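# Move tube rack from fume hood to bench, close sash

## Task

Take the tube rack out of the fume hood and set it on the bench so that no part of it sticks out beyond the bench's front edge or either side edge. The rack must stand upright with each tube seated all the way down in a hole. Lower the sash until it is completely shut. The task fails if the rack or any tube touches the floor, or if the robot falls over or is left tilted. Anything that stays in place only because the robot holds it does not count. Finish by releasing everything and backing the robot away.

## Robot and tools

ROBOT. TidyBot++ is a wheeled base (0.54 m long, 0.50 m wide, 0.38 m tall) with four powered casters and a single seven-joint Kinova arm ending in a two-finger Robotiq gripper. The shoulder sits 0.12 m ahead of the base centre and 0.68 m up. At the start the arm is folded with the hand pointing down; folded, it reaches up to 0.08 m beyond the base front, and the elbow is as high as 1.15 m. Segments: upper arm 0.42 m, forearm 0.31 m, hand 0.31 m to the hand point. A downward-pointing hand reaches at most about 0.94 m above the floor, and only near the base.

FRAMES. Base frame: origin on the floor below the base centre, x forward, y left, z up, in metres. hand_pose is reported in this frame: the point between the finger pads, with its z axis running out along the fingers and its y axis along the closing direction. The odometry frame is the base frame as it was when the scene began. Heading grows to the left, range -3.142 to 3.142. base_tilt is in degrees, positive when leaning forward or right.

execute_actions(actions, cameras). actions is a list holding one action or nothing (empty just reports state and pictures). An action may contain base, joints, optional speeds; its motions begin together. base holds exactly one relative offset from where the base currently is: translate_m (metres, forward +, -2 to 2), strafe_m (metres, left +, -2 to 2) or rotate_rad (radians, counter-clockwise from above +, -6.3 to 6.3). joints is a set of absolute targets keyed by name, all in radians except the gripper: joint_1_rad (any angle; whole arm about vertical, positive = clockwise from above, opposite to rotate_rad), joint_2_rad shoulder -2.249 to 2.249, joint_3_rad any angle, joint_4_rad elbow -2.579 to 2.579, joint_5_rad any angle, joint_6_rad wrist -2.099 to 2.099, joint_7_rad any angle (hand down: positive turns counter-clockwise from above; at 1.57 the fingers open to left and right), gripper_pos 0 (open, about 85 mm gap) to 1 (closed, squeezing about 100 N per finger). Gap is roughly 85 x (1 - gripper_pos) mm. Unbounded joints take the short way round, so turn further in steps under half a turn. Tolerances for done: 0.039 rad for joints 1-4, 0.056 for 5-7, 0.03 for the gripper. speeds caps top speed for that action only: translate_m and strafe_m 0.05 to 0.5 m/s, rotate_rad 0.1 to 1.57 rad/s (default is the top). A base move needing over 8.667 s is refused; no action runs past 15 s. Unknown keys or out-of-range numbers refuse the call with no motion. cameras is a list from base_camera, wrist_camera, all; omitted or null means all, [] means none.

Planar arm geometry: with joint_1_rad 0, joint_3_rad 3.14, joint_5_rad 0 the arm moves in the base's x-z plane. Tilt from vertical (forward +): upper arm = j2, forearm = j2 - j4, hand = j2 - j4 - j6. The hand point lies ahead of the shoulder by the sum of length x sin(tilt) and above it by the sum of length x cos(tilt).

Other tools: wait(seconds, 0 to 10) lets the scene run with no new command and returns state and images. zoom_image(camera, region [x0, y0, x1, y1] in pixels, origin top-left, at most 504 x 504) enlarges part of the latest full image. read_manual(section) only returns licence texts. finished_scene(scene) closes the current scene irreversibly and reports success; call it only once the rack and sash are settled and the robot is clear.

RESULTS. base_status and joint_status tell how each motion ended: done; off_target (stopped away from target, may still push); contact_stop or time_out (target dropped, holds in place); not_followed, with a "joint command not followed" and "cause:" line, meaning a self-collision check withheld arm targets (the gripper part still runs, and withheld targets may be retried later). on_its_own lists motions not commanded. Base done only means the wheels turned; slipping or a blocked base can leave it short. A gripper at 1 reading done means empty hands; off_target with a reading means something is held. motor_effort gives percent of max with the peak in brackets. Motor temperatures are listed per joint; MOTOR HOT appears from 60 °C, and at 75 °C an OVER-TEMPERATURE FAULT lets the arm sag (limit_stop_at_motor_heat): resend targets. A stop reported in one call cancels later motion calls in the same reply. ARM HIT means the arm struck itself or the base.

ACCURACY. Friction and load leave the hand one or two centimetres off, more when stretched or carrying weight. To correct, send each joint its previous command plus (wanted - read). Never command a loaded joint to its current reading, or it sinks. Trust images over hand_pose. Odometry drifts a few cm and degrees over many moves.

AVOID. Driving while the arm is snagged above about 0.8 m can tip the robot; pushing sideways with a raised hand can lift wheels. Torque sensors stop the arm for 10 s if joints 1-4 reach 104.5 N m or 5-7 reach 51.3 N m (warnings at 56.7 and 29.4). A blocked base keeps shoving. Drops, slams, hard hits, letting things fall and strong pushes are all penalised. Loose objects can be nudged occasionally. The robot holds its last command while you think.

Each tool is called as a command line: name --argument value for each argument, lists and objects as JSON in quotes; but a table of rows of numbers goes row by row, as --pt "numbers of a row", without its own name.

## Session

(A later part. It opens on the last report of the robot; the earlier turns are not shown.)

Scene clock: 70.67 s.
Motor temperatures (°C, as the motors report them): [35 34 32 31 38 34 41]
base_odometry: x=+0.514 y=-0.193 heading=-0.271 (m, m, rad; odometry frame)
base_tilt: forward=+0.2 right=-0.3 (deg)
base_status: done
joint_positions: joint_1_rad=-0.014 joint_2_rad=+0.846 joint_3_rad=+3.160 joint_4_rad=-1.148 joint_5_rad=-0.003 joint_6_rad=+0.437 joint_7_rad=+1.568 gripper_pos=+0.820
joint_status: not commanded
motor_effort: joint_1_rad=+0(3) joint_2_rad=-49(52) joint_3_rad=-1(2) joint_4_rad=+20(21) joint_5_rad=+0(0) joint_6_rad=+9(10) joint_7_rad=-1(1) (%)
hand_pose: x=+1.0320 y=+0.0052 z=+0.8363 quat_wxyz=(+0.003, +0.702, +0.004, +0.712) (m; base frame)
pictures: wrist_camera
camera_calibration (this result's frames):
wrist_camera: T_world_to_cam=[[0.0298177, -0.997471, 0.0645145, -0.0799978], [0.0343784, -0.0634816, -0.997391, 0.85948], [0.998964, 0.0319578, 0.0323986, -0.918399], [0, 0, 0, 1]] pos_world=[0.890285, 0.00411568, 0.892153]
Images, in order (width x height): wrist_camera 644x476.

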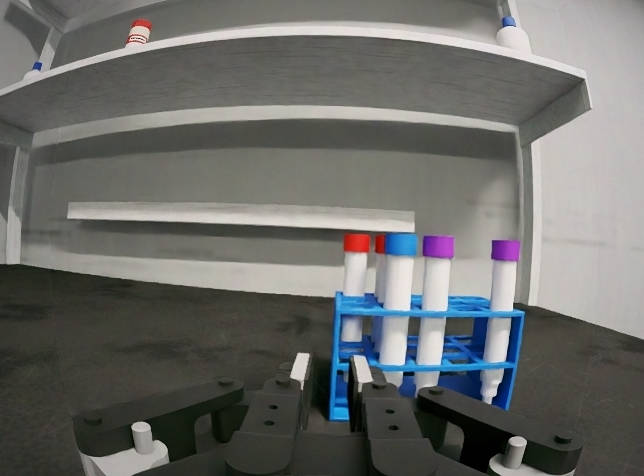

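execute_actions --actions '[{"base":{"translate_m":-1.36}}]' --cameras '[]'

execute_actions --actions '[{"base":{"rotate_rad":-1.67},"joints":{"joint_2_rad":0.0,"joint_3_rad":3.13,"joint_4_rad":-0.62,"joint_6_rad":-0.94,"gripper_pos":1}}]' --cameras '["wrist_camera"]'

execute_actions --actions '[{"base":{"translate_m":0.85}}]'

Scene clock: 77.30 s.
Motor temperatures (°C, as the motors report them): [35 34 32 31 38 34 41]
base_odometry: x=-0.796 y=+0.172 heading=-0.271 (m, m, rad; odometry frame)
base_tilt: forward=+0.2 right=-0.3 (deg)
base_status: done
joint_positions: joint_1_rad=-0.014 joint_2_rad=+0.846 joint_3_rad=+3.160 joint_4_rad=-1.148 joint_5_rad=-0.003 joint_6_rad=+0.438 joint_7_rad=+1.568 gripper_pos=+0.820
joint_status: not commanded
motor_effort: joint_1_rad=+0(1) joint_2_rad=-48(51) joint_3_rad=-1(2) joint_4_rad=+19(20) joint_5_rad=+0(0) joint_6_rad=+9(10) joint_7_rad=+0(0) (%)
hand_pose: x=+1.0320 y=+0.0053 z=+0.8365 quat_wxyz=(+0.003, +0.702, +0.004, +0.712) (m; base frame)
pictures: none
No camera images: the call's "cameras" was empty. Leave "cameras" out to get every camera's image.

Scene clock: 79.87 s.
Motor temperatures (°C, as the motors report them): [35 34 32 31 38 34 41]
base_odometry: x=-0.796 y=+0.172 heading=-1.941 (m, m, rad; odometry frame)
base_tilt: forward=+0.2 right=-0.3 (deg)
base_status: done
joint_positions: joint_1_rad=+0.001 joint_2_rad=-0.006 joint_3_rad=+3.150 joint_4_rad=-0.623 joint_5_rad=-0.003 joint_6_rad=-0.919 joint_7_rad=+1.568 gripper_pos=+0.999
joint_status: all done
motor_effort: joint_1_rad=+0(10) joint_2_rad=-15(54) joint_3_rad=+0(6) joint_4_rad=+14(22) joint_5_rad=+0(2) joint_6_rad=+9(10) joint_7_rad=+0(1) (%)
hand_pose: x=+0.6093 y=-0.0026 z=+1.3700 quat_wxyz=(+0.001, +0.695, -0.004, +0.719) (m; base frame)
pictures: wrist_camera
camera_calibration (this result's frames):
wrist_camera: T_world_to_cam=[[0.0202174, -0.998419, 0.0524464, -0.0872975], [0.054304, -0.0512831, -0.997207, 1.39348], [0.99832, 0.023009, 0.0531814, -0.541294], [0, 0, 0, 1]] pos_world=[0.466478, -0.00324268, 1.42296]
Images, in order (width x height): wrist_camera 644x476.

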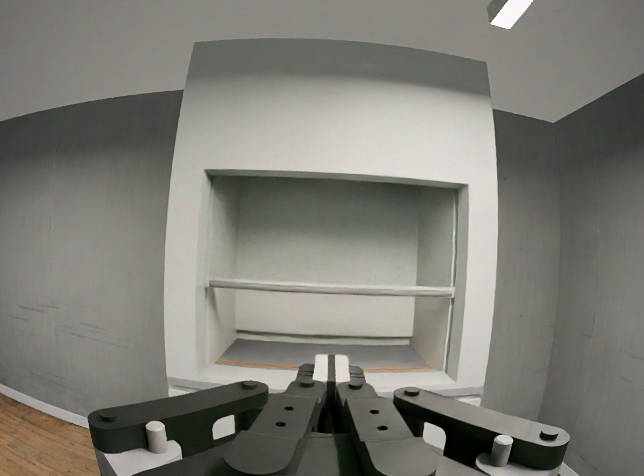

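Scene clock: 82.93 s.
Motor temperatures (°C, as the motors report them): [35 34 32 31 38 34 41]
base_odometry: x=-1.104 y=-0.620 heading=-1.941 (m, m, rad; odometry frame)
base_tilt: forward=+0.2 right=-0.3 (deg)
base_status: done
joint_positions: joint_1_rad=+0.001 joint_2_rad=-0.002 joint_3_rad=+3.150 joint_4_rad=-0.622 joint_5_rad=-0.003 joint_6_rad=-0.923 joint_7_rad=+1.568 gripper_pos=+0.999
joint_status: not commanded
motor_effort: joint_1_rad=+0(0) joint_2_rad=-15(20) joint_3_rad=+0(0) joint_4_rad=+14(16) joint_5_rad=+0(0) joint_6_rad=+9(9) joint_7_rad=+0(1) (%)
hand_pose: x=+0.6122 y=-0.0026 z=+1.3667 quat_wxyz=(+0.001, +0.697, -0.004, +0.717) (m; base frame)
pictures: base_camera, wrist_camera
camera_calibration (this result's frames):
wrist_camera: T_world_to_cam=[[0.020683, -0.99842, 0.0522457, -0.0871807], [0.0461462, -0.0512479, -0.997619, 1.3956], [0.998721, 0.0230447, 0.0450133, -0.533106], [0, 0, 0, 1]] pos_world=[0.469825, -0.00323594, 1.42083]
Images, in order (width x height): base_camera 644x364, wrist_camera 644x476.

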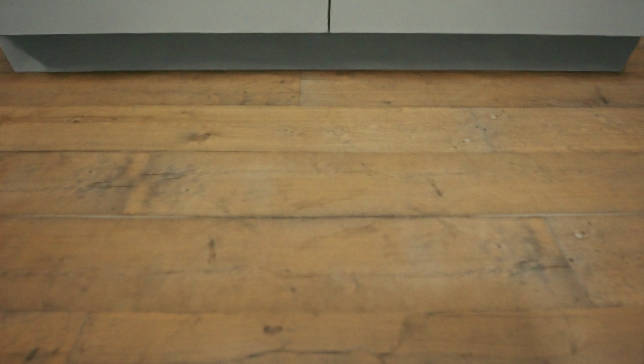

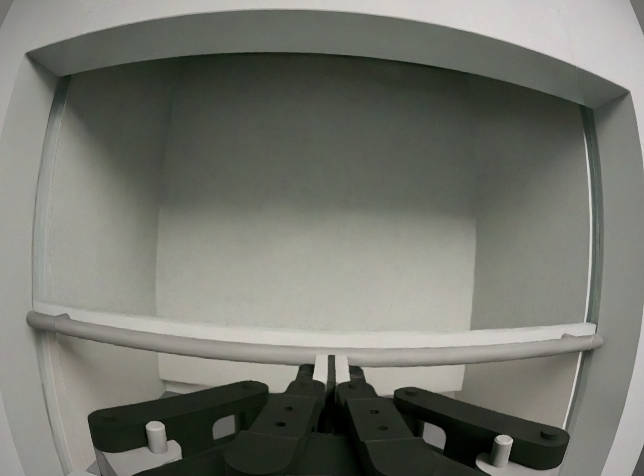

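execute_actions --actions '[{"base":{"translate_m":0.26},"joints":{"joint_6_rad":-1.02,"gripper_pos":0}}]'

Scene clock: 86.47 s.
Motor temperatures (°C, as the motors report them): [35 34 32 31 38 34 41]
base_odometry: x=-1.198 y=-0.862 heading=-1.942 (m, m, rad; odometry frame)
base_tilt: forward=+0.2 right=-0.3 (deg)
base_status: done
joint_positions: joint_1_rad=+0.001 joint_2_rad=+0.005 joint_3_rad=+3.150 joint_4_rad=-0.622 joint_5_rad=-0.003 joint_6_rad=-1.009 joint_7_rad=+1.568 gripper_pos=+0.000
joint_status: all done
motor_effort: joint_1_rad=+0(1) joint_2_rad=-16(21) joint_3_rad=-1(0) joint_4_rad=+14(15) joint_5_rad=+0(0) joint_6_rad=+10(10) joint_7_rad=-1(0) (%)
hand_pose: x=+0.6160 y=-0.0026 z=+1.3372 quat_wxyz=(+0.001, +0.729, -0.004, +0.684) (m; base frame)
pictures: base_camera, wrist_camera
camera_calibration (this result's frames):
wrist_camera: T_world_to_cam=[[0.0254617, -0.998448, 0.0495213, -0.0849785], [-0.0450127, -0.0506321, -0.997702, 1.42223], [0.998662, 0.0231741, -0.046232, -0.413589], [0, 0, 0, 1]] pos_world=[0.479217, -0.00325137, 1.40405]
Images, in order (width x height): base_camera 644x364, wrist_camera 644x476.

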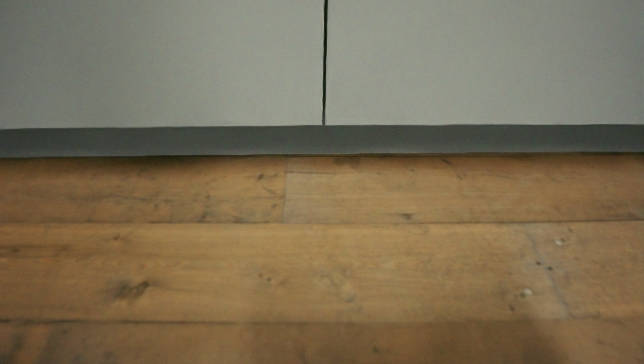

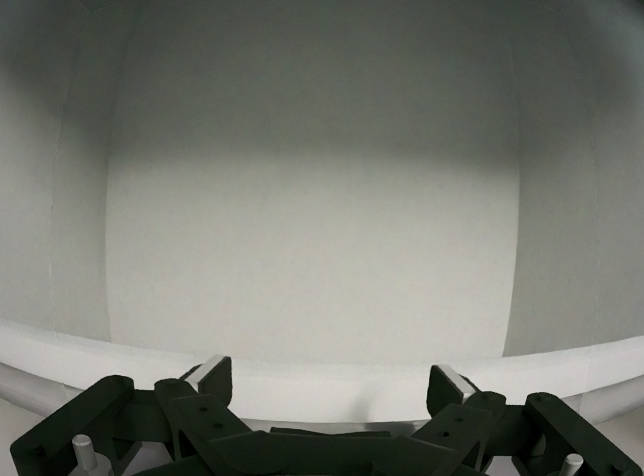

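execute_actions --actions '[{"base":{"translate_m":0.03}}]' --cameras '[]'

execute_actions --actions '[{"joints":{"joint_2_rad":-0.1,"joint_4_rad":-0.89,"joint_6_rad":-0.85}}]' --cameras '["wrist_camera"]'

execute_actions --actions '[{"joints":{"joint_2_rad":-0.17,"joint_4_rad":-1.115,"joint_6_rad":-0.707}}]' --cameras '["wrist_camera"]'

Scene clock: 89.90 s.
Motor temperatures (°C, as the motors report them): [35 34 32 31 38 34 41]
base_odometry: x=-1.209 y=-0.890 heading=-1.942 (m, m, rad; odometry frame)
base_tilt: forward=+0.2 right=-0.3 (deg)
base_status: done
joint_positions: joint_1_rad=+0.001 joint_2_rad=+0.008 joint_3_rad=+3.150 joint_4_rad=-0.622 joint_5_rad=-0.003 joint_6_rad=-1.009 joint_7_rad=+1.568 gripper_pos=+0.000
joint_status: not commanded
motor_effort: joint_1_rad=-1(1) joint_2_rad=-15(21) joint_3_rad=-1(1) joint_4_rad=+14(16) joint_5_rad=+0(0) joint_6_rad=+9(10) joint_7_rad=+0(0) (%)
hand_pose: x=+0.6183 y=-0.0026 z=+1.3354 quat_wxyz=(+0.001, +0.731, -0.004, +0.683) (m; base frame)
pictures: none
No camera images: the call's "cameras" was empty. Leave "cameras" out to get every camera's image.

Scene clock: 91.23 s.
Motor temperatures (°C, as the motors report them): [35 34 32 31 38 34 41]
base_odometry: x=-1.209 y=-0.890 heading=-1.942 (m, m, rad; odometry frame)
base_tilt: forward=+0.2 right=-0.3 (deg)
base_status: not commanded
joint_positions: joint_1_rad=+0.001 joint_2_rad=-0.091 joint_3_rad=+3.150 joint_4_rad=-0.854 joint_5_rad=-0.003 joint_6_rad=-0.842 joint_7_rad=+1.571 gripper_pos=+0.000
joint_status: all done
motor_effort: joint_1_rad=+0(0) joint_2_rad=-11(16) joint_3_rad=-1(1) joint_4_rad=+12(14) joint_5_rad=+1(1) joint_6_rad=+6(8) joint_7_rad=+1(0) (%)
hand_pose: x=+0.6090 y=-0.0031 z=+1.3176 quat_wxyz=(+0.002, +0.719, -0.004, +0.695) (m; base frame)
pictures: wrist_camera
camera_calibration (this result's frames):
wrist_camera: T_world_to_cam=[[0.023786, -0.998367, 0.051936, -0.0864837], [-0.0146378, -0.0522929, -0.998525, 1.3849], [0.99961, 0.0229907, -0.0158577, -0.448035], [0, 0, 0, 1]] pos_world=[0.47019, -0.00362129, 1.38025]
Images, in order (width x height): wrist_camera 644x476.

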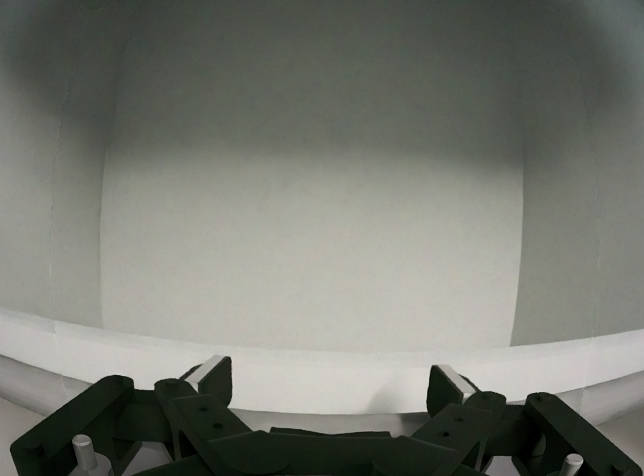

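Scene clock: 92.53 s.
Motor temperatures (°C, as the motors report them): [35 34 32 31 38 34 41]
base_odometry: x=-1.209 y=-0.890 heading=-1.942 (m, m, rad; odometry frame)
base_tilt: forward=+0.1 right=-0.3 (deg)
base_status: not commanded
joint_positions: joint_1_rad=+0.001 joint_2_rad=-0.202 joint_3_rad=+3.150 joint_4_rad=-1.065 joint_5_rad=-0.003 joint_6_rad=-0.680 joint_7_rad=+1.571 gripper_pos=+0.000
joint_status: joint_4_rad off_target (ended at -1.065, target -1.115); the others done
motor_effort: joint_1_rad=+1(1) joint_2_rad=+0(11) joint_3_rad=+0(1) joint_4_rad=+10(12) joint_5_rad=+1(1) joint_6_rad=+5(6) joint_7_rad=+0(1) (%)
hand_pose: x=+0.5845 y=-0.0034 z=+1.3072 quat_wxyz=(+0.001, +0.697, -0.004, +0.717) (m; base frame)
pictures: wrist_camera
camera_calibration (this result's frames):
wrist_camera: T_world_to_cam=[[0.0202816, -0.998405, 0.0526959, -0.0846641], [0.0474531, -0.051686, -0.997535, 1.33658], [0.998668, 0.0227322, 0.0463291, -0.50443], [0, 0, 0, 1]] pos_world=[0.44205, -0.00397995, 1.36111]
Images, in order (width x height): wrist_camera 644x476.

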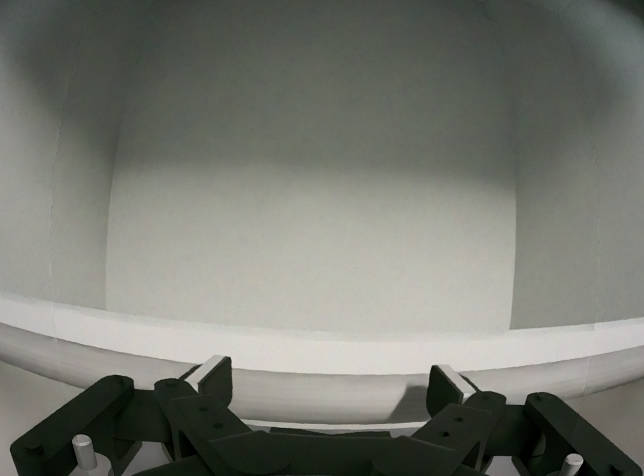

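execute_actions --actions '[{"joints":{"joint_2_rad":-0.1,"joint_4_rad":-0.75,"joint_6_rad":-0.9}}]' --cameras '[]'

execute_actions --actions '[{"base":{"translate_m":0.025},"joints":{"joint_2_rad":-0.04}}]' --cameras '[]'

execute_actions --actions '[{"joints":{"joint_2_rad":-0.03,"joint_4_rad":-0.95,"joint_6_rad":-1.0}}]' --cameras '["wrist_camera"]'

Scene clock: 95.70 s.
Motor temperatures (°C, as the motors report them): [35 34 32 31 38 34 41]
base_odometry: x=-1.209 y=-0.890 heading=-1.942 (m, m, rad; odometry frame)
base_tilt: forward=+0.2 right=-0.3 (deg)
base_status: not commanded
joint_positions: joint_1_rad=+0.001 joint_2_rad=-0.120 joint_3_rad=+3.150 joint_4_rad=-0.760 joint_5_rad=-0.003 joint_6_rad=-0.879 joint_7_rad=+1.571 gripper_pos=+0.000
joint_status: all done
motor_effort: joint_1_rad=-1(0) joint_2_rad=-12(15) joint_3_rad=-1(0) joint_4_rad=+15(17) joint_5_rad=+0(1) joint_6_rad=+9(8) joint_7_rad=+0(0) (%)
hand_pose: x=+0.5670 y=-0.0028 z=+1.3682 quat_wxyz=(+0.002, +0.688, -0.003, +0.726) (m; base frame)
pictures: none
No camera images: the call's "cameras" was empty. Leave "cameras" out to get every camera's image.

Scene clock: 96.63 s.
Motor temperatures (°C, as the motors report them): [35 34 32 31 38 34 41]
base_odometry: x=-1.218 y=-0.914 heading=-1.942 (m, m, rad; odometry frame)
base_tilt: forward=+0.2 right=-0.3 (deg)
base_status: done
joint_positions: joint_1_rad=+0.001 joint_2_rad=-0.044 joint_3_rad=+3.150 joint_4_rad=-0.754 joint_5_rad=-0.003 joint_6_rad=-0.881 joint_7_rad=+1.571 gripper_pos=+0.000
joint_status: all done
motor_effort: joint_1_rad=+0(1) joint_2_rad=-13(19) joint_3_rad=+0(1) joint_4_rad=+15(17) joint_5_rad=+0(1) joint_6_rad=+9(9) joint_7_rad=-1(0) (%)
hand_pose: x=+0.6171 y=-0.0029 z=+1.3340 quat_wxyz=(+0.002, +0.714, -0.003, +0.700) (m; base frame)
pictures: none
No camera images: the call's "cameras" was empty. Leave "cameras" out to get every camera's image.

Scene clock: 97.80 s.
Motor temperatures (°C, as the motors report them): [35 34 32 31 38 34 41]
base_odometry: x=-1.218 y=-0.914 heading=-1.942 (m, m, rad; odometry frame)
base_tilt: forward=+0.2 right=-0.3 (deg)
base_status: not commanded
joint_positions: joint_1_rad=+0.001 joint_2_rad=-0.094 joint_3_rad=+3.150 joint_4_rad=-0.839 joint_5_rad=-0.003 joint_6_rad=-0.883 joint_7_rad=+1.571 gripper_pos=+0.000
joint_status: joint_2_rad off_target (ended at -0.094, target -0.030); joint_4_rad off_target (ended at -0.839, target -0.950); joint_6_rad off_target (ended at -0.883, target -1.000)
motor_effort: joint_1_rad=-1(2) joint_2_rad=+1(17) joint_3_rad=-1(2) joint_4_rad=-4(16) joint_5_rad=+2(3) joint_6_rad=-11(13) joint_7_rad=+3(3) (%)
hand_pose: x=+0.6034 y=-0.0028 z=+1.3140 quat_wxyz=(+0.001, +0.727, -0.004, +0.687) (m; base frame)
pictures: wrist_camera
camera_calibration (this result's frames):
wrist_camera: T_world_to_cam=[[0.025429, -0.998371, 0.0510684, -0.0857934], [-0.0379084, -0.0520112, -0.997927, 1.39455], [0.998958, 0.0234404, -0.0391692, -0.411497], [0, 0, 0, 1]] pos_world=[0.466115, -0.00347571, 1.37992]
Images, in order (width x height): wrist_camera 644x476.

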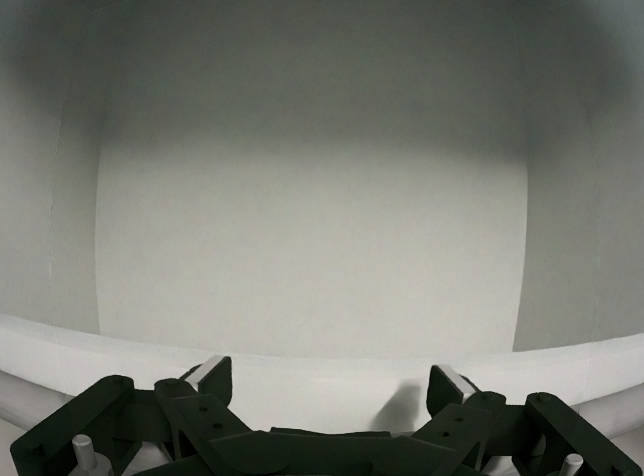

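~20 N, not moving yet.

execute_actions --actions '[{"joints":{"joint_2_rad":0.04,"joint_4_rad":-1.08,"joint_6_rad":-1.06}}]' --cameras '["wrist_camera"]'

Scene clock: 100.40 s.
Motor temperatures (°C, as the motors report them): [35 34 32 31 38 34 41]
base_odometry: x=-1.218 y=-0.914 heading=-1.942 (m, m, rad; odometry frame)
base_tilt: forward=+0.1 right=-0.3 (deg)
base_status: not commanded
joint_positions: joint_1_rad=+0.001 joint_2_rad=-0.109 joint_3_rad=+3.149 joint_4_rad=-0.953 joint_5_rad=-0.003 joint_6_rad=-0.939 joint_7_rad=+1.573 gripper_pos=+0.000
joint_status: joint_2_rad off_target (ended at -0.109, target +0.040); joint_4_rad off_target (ended at -0.953, target -1.080); joint_6_rad off_target (ended at -0.939, target -1.060)
motor_effort: joint_1_rad=+0(0) joint_2_rad=+15(19) joint_3_rad=+0(1) joint_4_rad=-5(15) joint_5_rad=+1(3) joint_6_rad=-6(21) joint_7_rad=-1(4) (%)
hand_pose: x=+0.6128 y=-0.0026 z=+1.2432 quat_wxyz=(+0.002, +0.778, -0.003, +0.628) (m; base frame)
pictures: wrist_camera
camera_calibration (this result's frames):
wrist_camera: T_world_to_cam=[[0.0341063, -0.998308, 0.0470907, -0.0825723], [-0.191951, -0.0527841, -0.979984, 1.39628], [0.980812, 0.0243846, -0.193427, -0.220742], [0, 0, 0, 1]] pos_world=[0.48734, -0.00334846, 1.32952]
Images, in order (width x height): wrist_camera 644x476.

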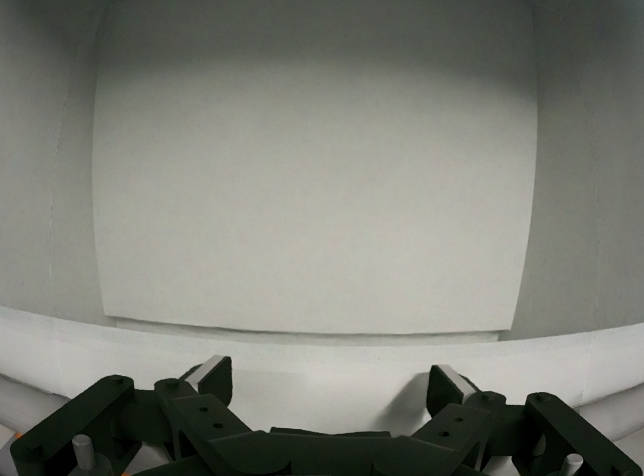

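execute_actions --actions '[{"joints":{"joint_2_rad":-0.08,"joint_4_rad":-1.37,"joint_6_rad":-0.88}}]' --cameras '[]'

execute_actions --actions '[{"joints":{"joint_2_rad":-0.155,"joint_4_rad":-1.68,"joint_6_rad":-0.65}}]' --cameras '["wrist_camera"]'

execute_actions --actions '[{"joints":{"joint_2_rad":-0.19,"joint_4_rad":-1.96,"joint_6_rad":-0.4}}]' --cameras '["wrist_camera"]'

Scene clock: 103.57 s.
Motor temperatures (°C, as the motors report them): [35 34 32 31 38 34 41]
base_odometry: x=-1.218 y=-0.914 heading=-1.942 (m, m, rad; odometry frame)
base_tilt: forward=+0.1 right=-0.3 (deg)
base_status: not commanded
joint_positions: joint_1_rad=+0.001 joint_2_rad=-0.193 joint_3_rad=+3.149 joint_4_rad=-1.248 joint_5_rad=-0.003 joint_6_rad=-0.765 joint_7_rad=+1.575 gripper_pos=+0.000
joint_status: joint_2_rad off_target (ended at -0.193, target -0.080); joint_4_rad off_target (ended at -1.248, target -1.370); joint_6_rad off_target (ended at -0.765, target -0.880)
motor_effort: joint_1_rad=-1(2) joint_2_rad=+13(17) joint_3_rad=-1(4) joint_4_rad=-2(14) joint_5_rad=+0(4) joint_6_rad=-6(17) joint_7_rad=-2(4) (%)
hand_pose: x=+0.6135 y=-0.0029 z=+1.1728 quat_wxyz=(+0.002, +0.790, -0.002, +0.614) (m; base frame)
pictures: none
No camera images: the call's "cameras" was empty. Leave "cameras" out to get every camera's image.

Scene clock: 105.50 s.
Motor temperatures (°C, as the motors report them): [35 34 32 31 38 34 41]
base_odometry: x=-1.218 y=-0.914 heading=-1.942 (m, m, rad; odometry frame)
base_tilt: forward=+0.1 right=-0.3 (deg)
base_status: not commanded
joint_positions: joint_1_rad=+0.001 joint_2_rad=-0.262 joint_3_rad=+3.149 joint_4_rad=-1.561 joint_5_rad=-0.003 joint_6_rad=-0.526 joint_7_rad=+1.578 gripper_pos=+0.000
joint_status: joint_2_rad off_target (ended at -0.262, target -0.155); joint_4_rad off_target (ended at -1.561, target -1.680); joint_6_rad off_target (ended at -0.526, target -0.650)
motor_effort: joint_1_rad=-2(4) joint_2_rad=+7(14) joint_3_rad=-2(6) joint_4_rad=+0(13) joint_5_rad=+0(4) joint_6_rad=-6(18) joint_7_rad=-1(5) (%)
hand_pose: x=+0.6143 y=-0.0031 z=+1.0941 quat_wxyz=(+0.003, +0.791, -0.001, +0.612) (m; base frame)
pictures: wrist_camera
camera_calibration (this result's frames):
wrist_camera: T_world_to_cam=[[0.0368406, -0.99811, 0.0491897, -0.0800348], [-0.232658, -0.0564372, -0.97092, 1.26558], [0.971861, 0.0243249, -0.234297, -0.200849], [0, 0, 0, 1]] pos_world=[0.492594, -0.00357187, 1.18566]
Images, in order (width x height): wrist_camera 644x476.

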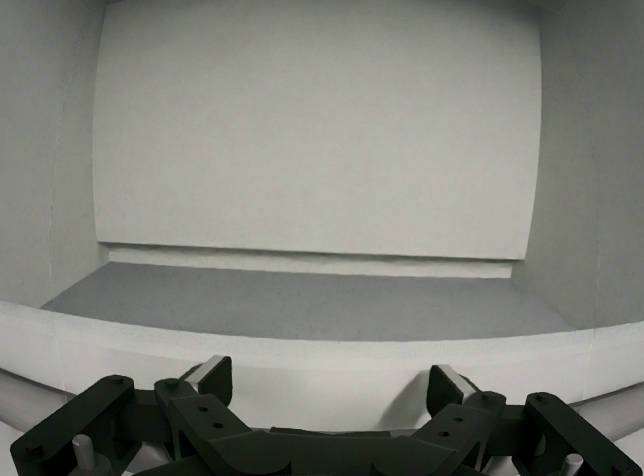

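Scene clock: 107.43 s.
Motor temperatures (°C, as the motors report them): [35 34 32 31 38 34 41]
base_odometry: x=-1.218 y=-0.914 heading=-1.942 (m, m, rad; odometry frame)
base_tilt: forward=+0.2 right=-0.3 (deg)
base_status: not commanded
joint_positions: joint_1_rad=+0.001 joint_2_rad=-0.293 joint_3_rad=+3.149 joint_4_rad=-1.831 joint_5_rad=-0.003 joint_6_rad=-0.266 joint_7_rad=+1.578 gripper_pos=+0.000
joint_status: joint_2_rad off_target (ended at -0.293, target -0.190); joint_4_rad off_target (ended at -1.831, target -1.960); joint_6_rad off_target (ended at -0.266, target -0.400)
motor_effort: joint_1_rad=-3(5) joint_2_rad=+4(16) joint_3_rad=-4(7) joint_4_rad=-1(12) joint_5_rad=+3(4) joint_6_rad=-8(16) joint_7_rad=+2(4) (%)
hand_pose: x=+0.6147 y=-0.0031 z=+1.0229 quat_wxyz=(+0.003, +0.785, -0.002, +0.620) (m; base frame)
pictures: wrist_camera
camera_calibration (this result's frames):
wrist_camera: T_world_to_cam=[[0.0352704, -0.998137, 0.0497905, -0.0762288], [-0.21212, -0.0561632, -0.975628, 1.18868], [0.976607, 0.0238492, -0.213706, -0.241942], [0, 0, 0, 1]] pos_world=[0.491114, -0.00355663, 1.1118]
Images, in order (width x height): wrist_camera 644x476.

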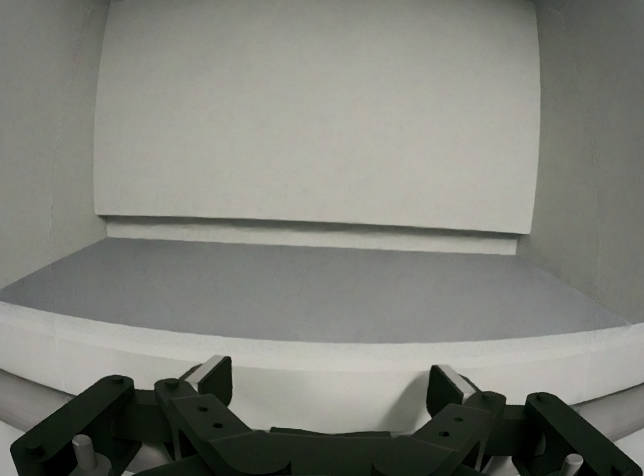

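execute_actions --actions '[{"joints":{"joint_2_rad":-0.17,"joint_4_rad":-2.13,"joint_6_rad":-0.27}}]' --cameras '[]'

execute_actions --actions '[{"joints":{"joint_2_rad":-0.1,"joint_4_rad":-2.22,"joint_6_rad":-0.32}}]' --cameras '[]'

execute_actions --actions '[{"joints":{"joint_2_rad":-0.36,"joint_4_rad":-1.9,"joint_6_rad":-0.15}}]' --cameras '[]'

execute_actions --actions '[{"base":{"translate_m":-0.4}}]' --cameras '["wrist_camera"]'

Scene clock: 110.50 s.
Motor temperatures (°C, as the motors report them): [35 34 32 31 38 34 41]
base_odometry: x=-1.218 y=-0.914 heading=-1.942 (m, m, rad; odometry frame)
base_tilt: forward=+0.1 right=-0.3 (deg)
base_status: not commanded
joint_positions: joint_1_rad=+0.001 joint_2_rad=-0.292 joint_3_rad=+3.149 joint_4_rad=-1.955 joint_5_rad=-0.003 joint_6_rad=-0.119 joint_7_rad=+1.578 gripper_pos=+0.000
joint_status: joint_2_rad off_target (ended at -0.292, target -0.170); joint_4_rad off_target (ended at -1.955, target -2.130); joint_6_rad off_target (ended at -0.119, target -0.270)
motor_effort: joint_1_rad=-3(3) joint_2_rad=+13(16) joint_3_rad=-4(5) joint_4_rad=-11(14) joint_5_rad=+4(5) joint_6_rad=-15(18) joint_7_rad=+4(4) (%)
hand_pose: x=+0.6154 y=-0.0032 z=+0.9911 quat_wxyz=(+0.003, +0.777, -0.002, +0.629) (m; base frame)
pictures: none
No camera images: the call's "cameras" was empty. Leave "cameras" out to get every camera's image.

Scene clock: 111.40 s.
Motor temperatures (°C, as the motors report them): [35 34 32 31 38 34 41]
base_odometry: x=-1.218 y=-0.914 heading=-1.942 (m, m, rad; odometry frame)
base_tilt: forward=+0.1 right=-0.3 (deg)
base_status: not commanded
joint_positions: joint_1_rad=+0.001 joint_2_rad=-0.292 joint_3_rad=+3.149 joint_4_rad=-1.960 joint_5_rad=-0.004 joint_6_rad=-0.109 joint_7_rad=+1.578 gripper_pos=+0.000
joint_status: joint_2_rad off_target (ended at -0.292, target -0.100); joint_4_rad off_target (ended at -1.960, target -2.220); joint_6_rad off_target (ended at -0.109, target -0.320)
motor_effort: joint_1_rad=-4(3) joint_2_rad=+24(24) joint_3_rad=-4(5) joint_4_rad=-25(24) joint_5_rad=+5(6) joint_6_rad=-26(25) joint_7_rad=+4(5) (%)
hand_pose: x=+0.6156 y=-0.0032 z=+0.9902 quat_wxyz=(+0.003, +0.776, -0.002, +0.630) (m; base frame)
pictures: none
No camera images: the call's "cameras" was empty. Leave "cameras" out to get every camera's image.

Scene clock: 113.03 s.
Motor temperatures (°C, as the motors report them): [35 34 32 31 38 34 41]
base_odometry: x=-1.218 y=-0.914 heading=-1.942 (m, m, rad; odometry frame)
base_tilt: forward=+0.2 right=-0.3 (deg)
base_status: not commanded
joint_positions: joint_1_rad=-0.003 joint_2_rad=-0.336 joint_3_rad=+3.144 joint_4_rad=-1.917 joint_5_rad=-0.004 joint_6_rad=-0.137 joint_7_rad=+1.578 gripper_pos=+0.000
joint_status: all done
motor_effort: joint_1_rad=-1(3) joint_2_rad=-10(24) joint_3_rad=+0(5) joint_4_rad=+20(25) joint_5_rad=+0(5) joint_6_rad=+8(25) joint_7_rad=+0(5) (%)
hand_pose: x=+0.6026 y=+0.0014 z=+1.0303 quat_wxyz=(+0.001, +0.757, +0.002, +0.653) (m; base frame)
pictures: none
No camera images: the call's "cameras" was empty. Leave "cameras" out to get every camera's image.

Scene clock: 115.30 s.
Motor temperatures (°C, as the motors report them): [35 34 32 31 38 34 41]
base_odometry: x=-1.073 y=-0.541 heading=-1.942 (m, m, rad; odometry frame)
base_tilt: forward=+0.1 right=-0.3 (deg)
base_status: done
joint_positions: joint_1_rad=-0.003 joint_2_rad=-0.353 joint_3_rad=+3.144 joint_4_rad=-1.912 joint_5_rad=-0.004 joint_6_rad=-0.137 joint_7_rad=+1.578 gripper_pos=+0.000
joint_status: not commanded
motor_effort: joint_1_rad=-1(1) joint_2_rad=-9(13) joint_3_rad=+0(2) joint_4_rad=+21(21) joint_5_rad=+0(0) joint_6_rad=+8(9) joint_7_rad=-1(1) (%)
hand_pose: x=+0.5967 y=+0.0017 z=+1.0415 quat_wxyz=(+0.001, +0.750, +0.002, +0.661) (m; base frame)
pictures: wrist_camera
camera_calibration (this result's frames):
wrist_camera: T_world_to_cam=[[0.0379326, -0.997786, 0.0546352, -0.0783771], [-0.105175, -0.0583573, -0.99274, 1.15726], [0.99373, 0.031911, -0.107156, -0.34168], [0, 0, 0, 1]] pos_world=[0.464225, 0.000234122, 1.11652]
Images, in order (width x height): wrist_camera 644x476.

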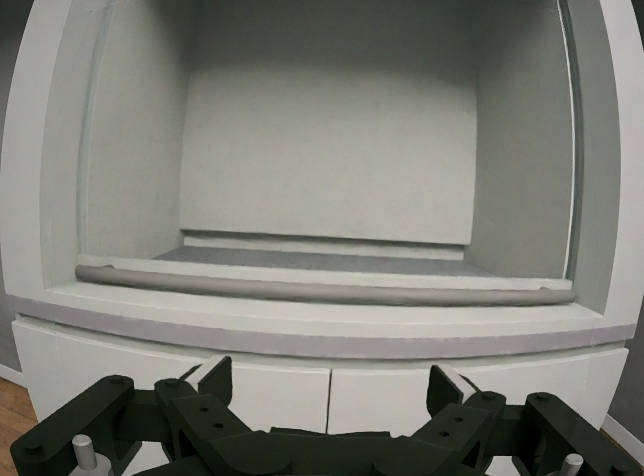

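finished_scene --scene 1

The scene is finished: the task was done.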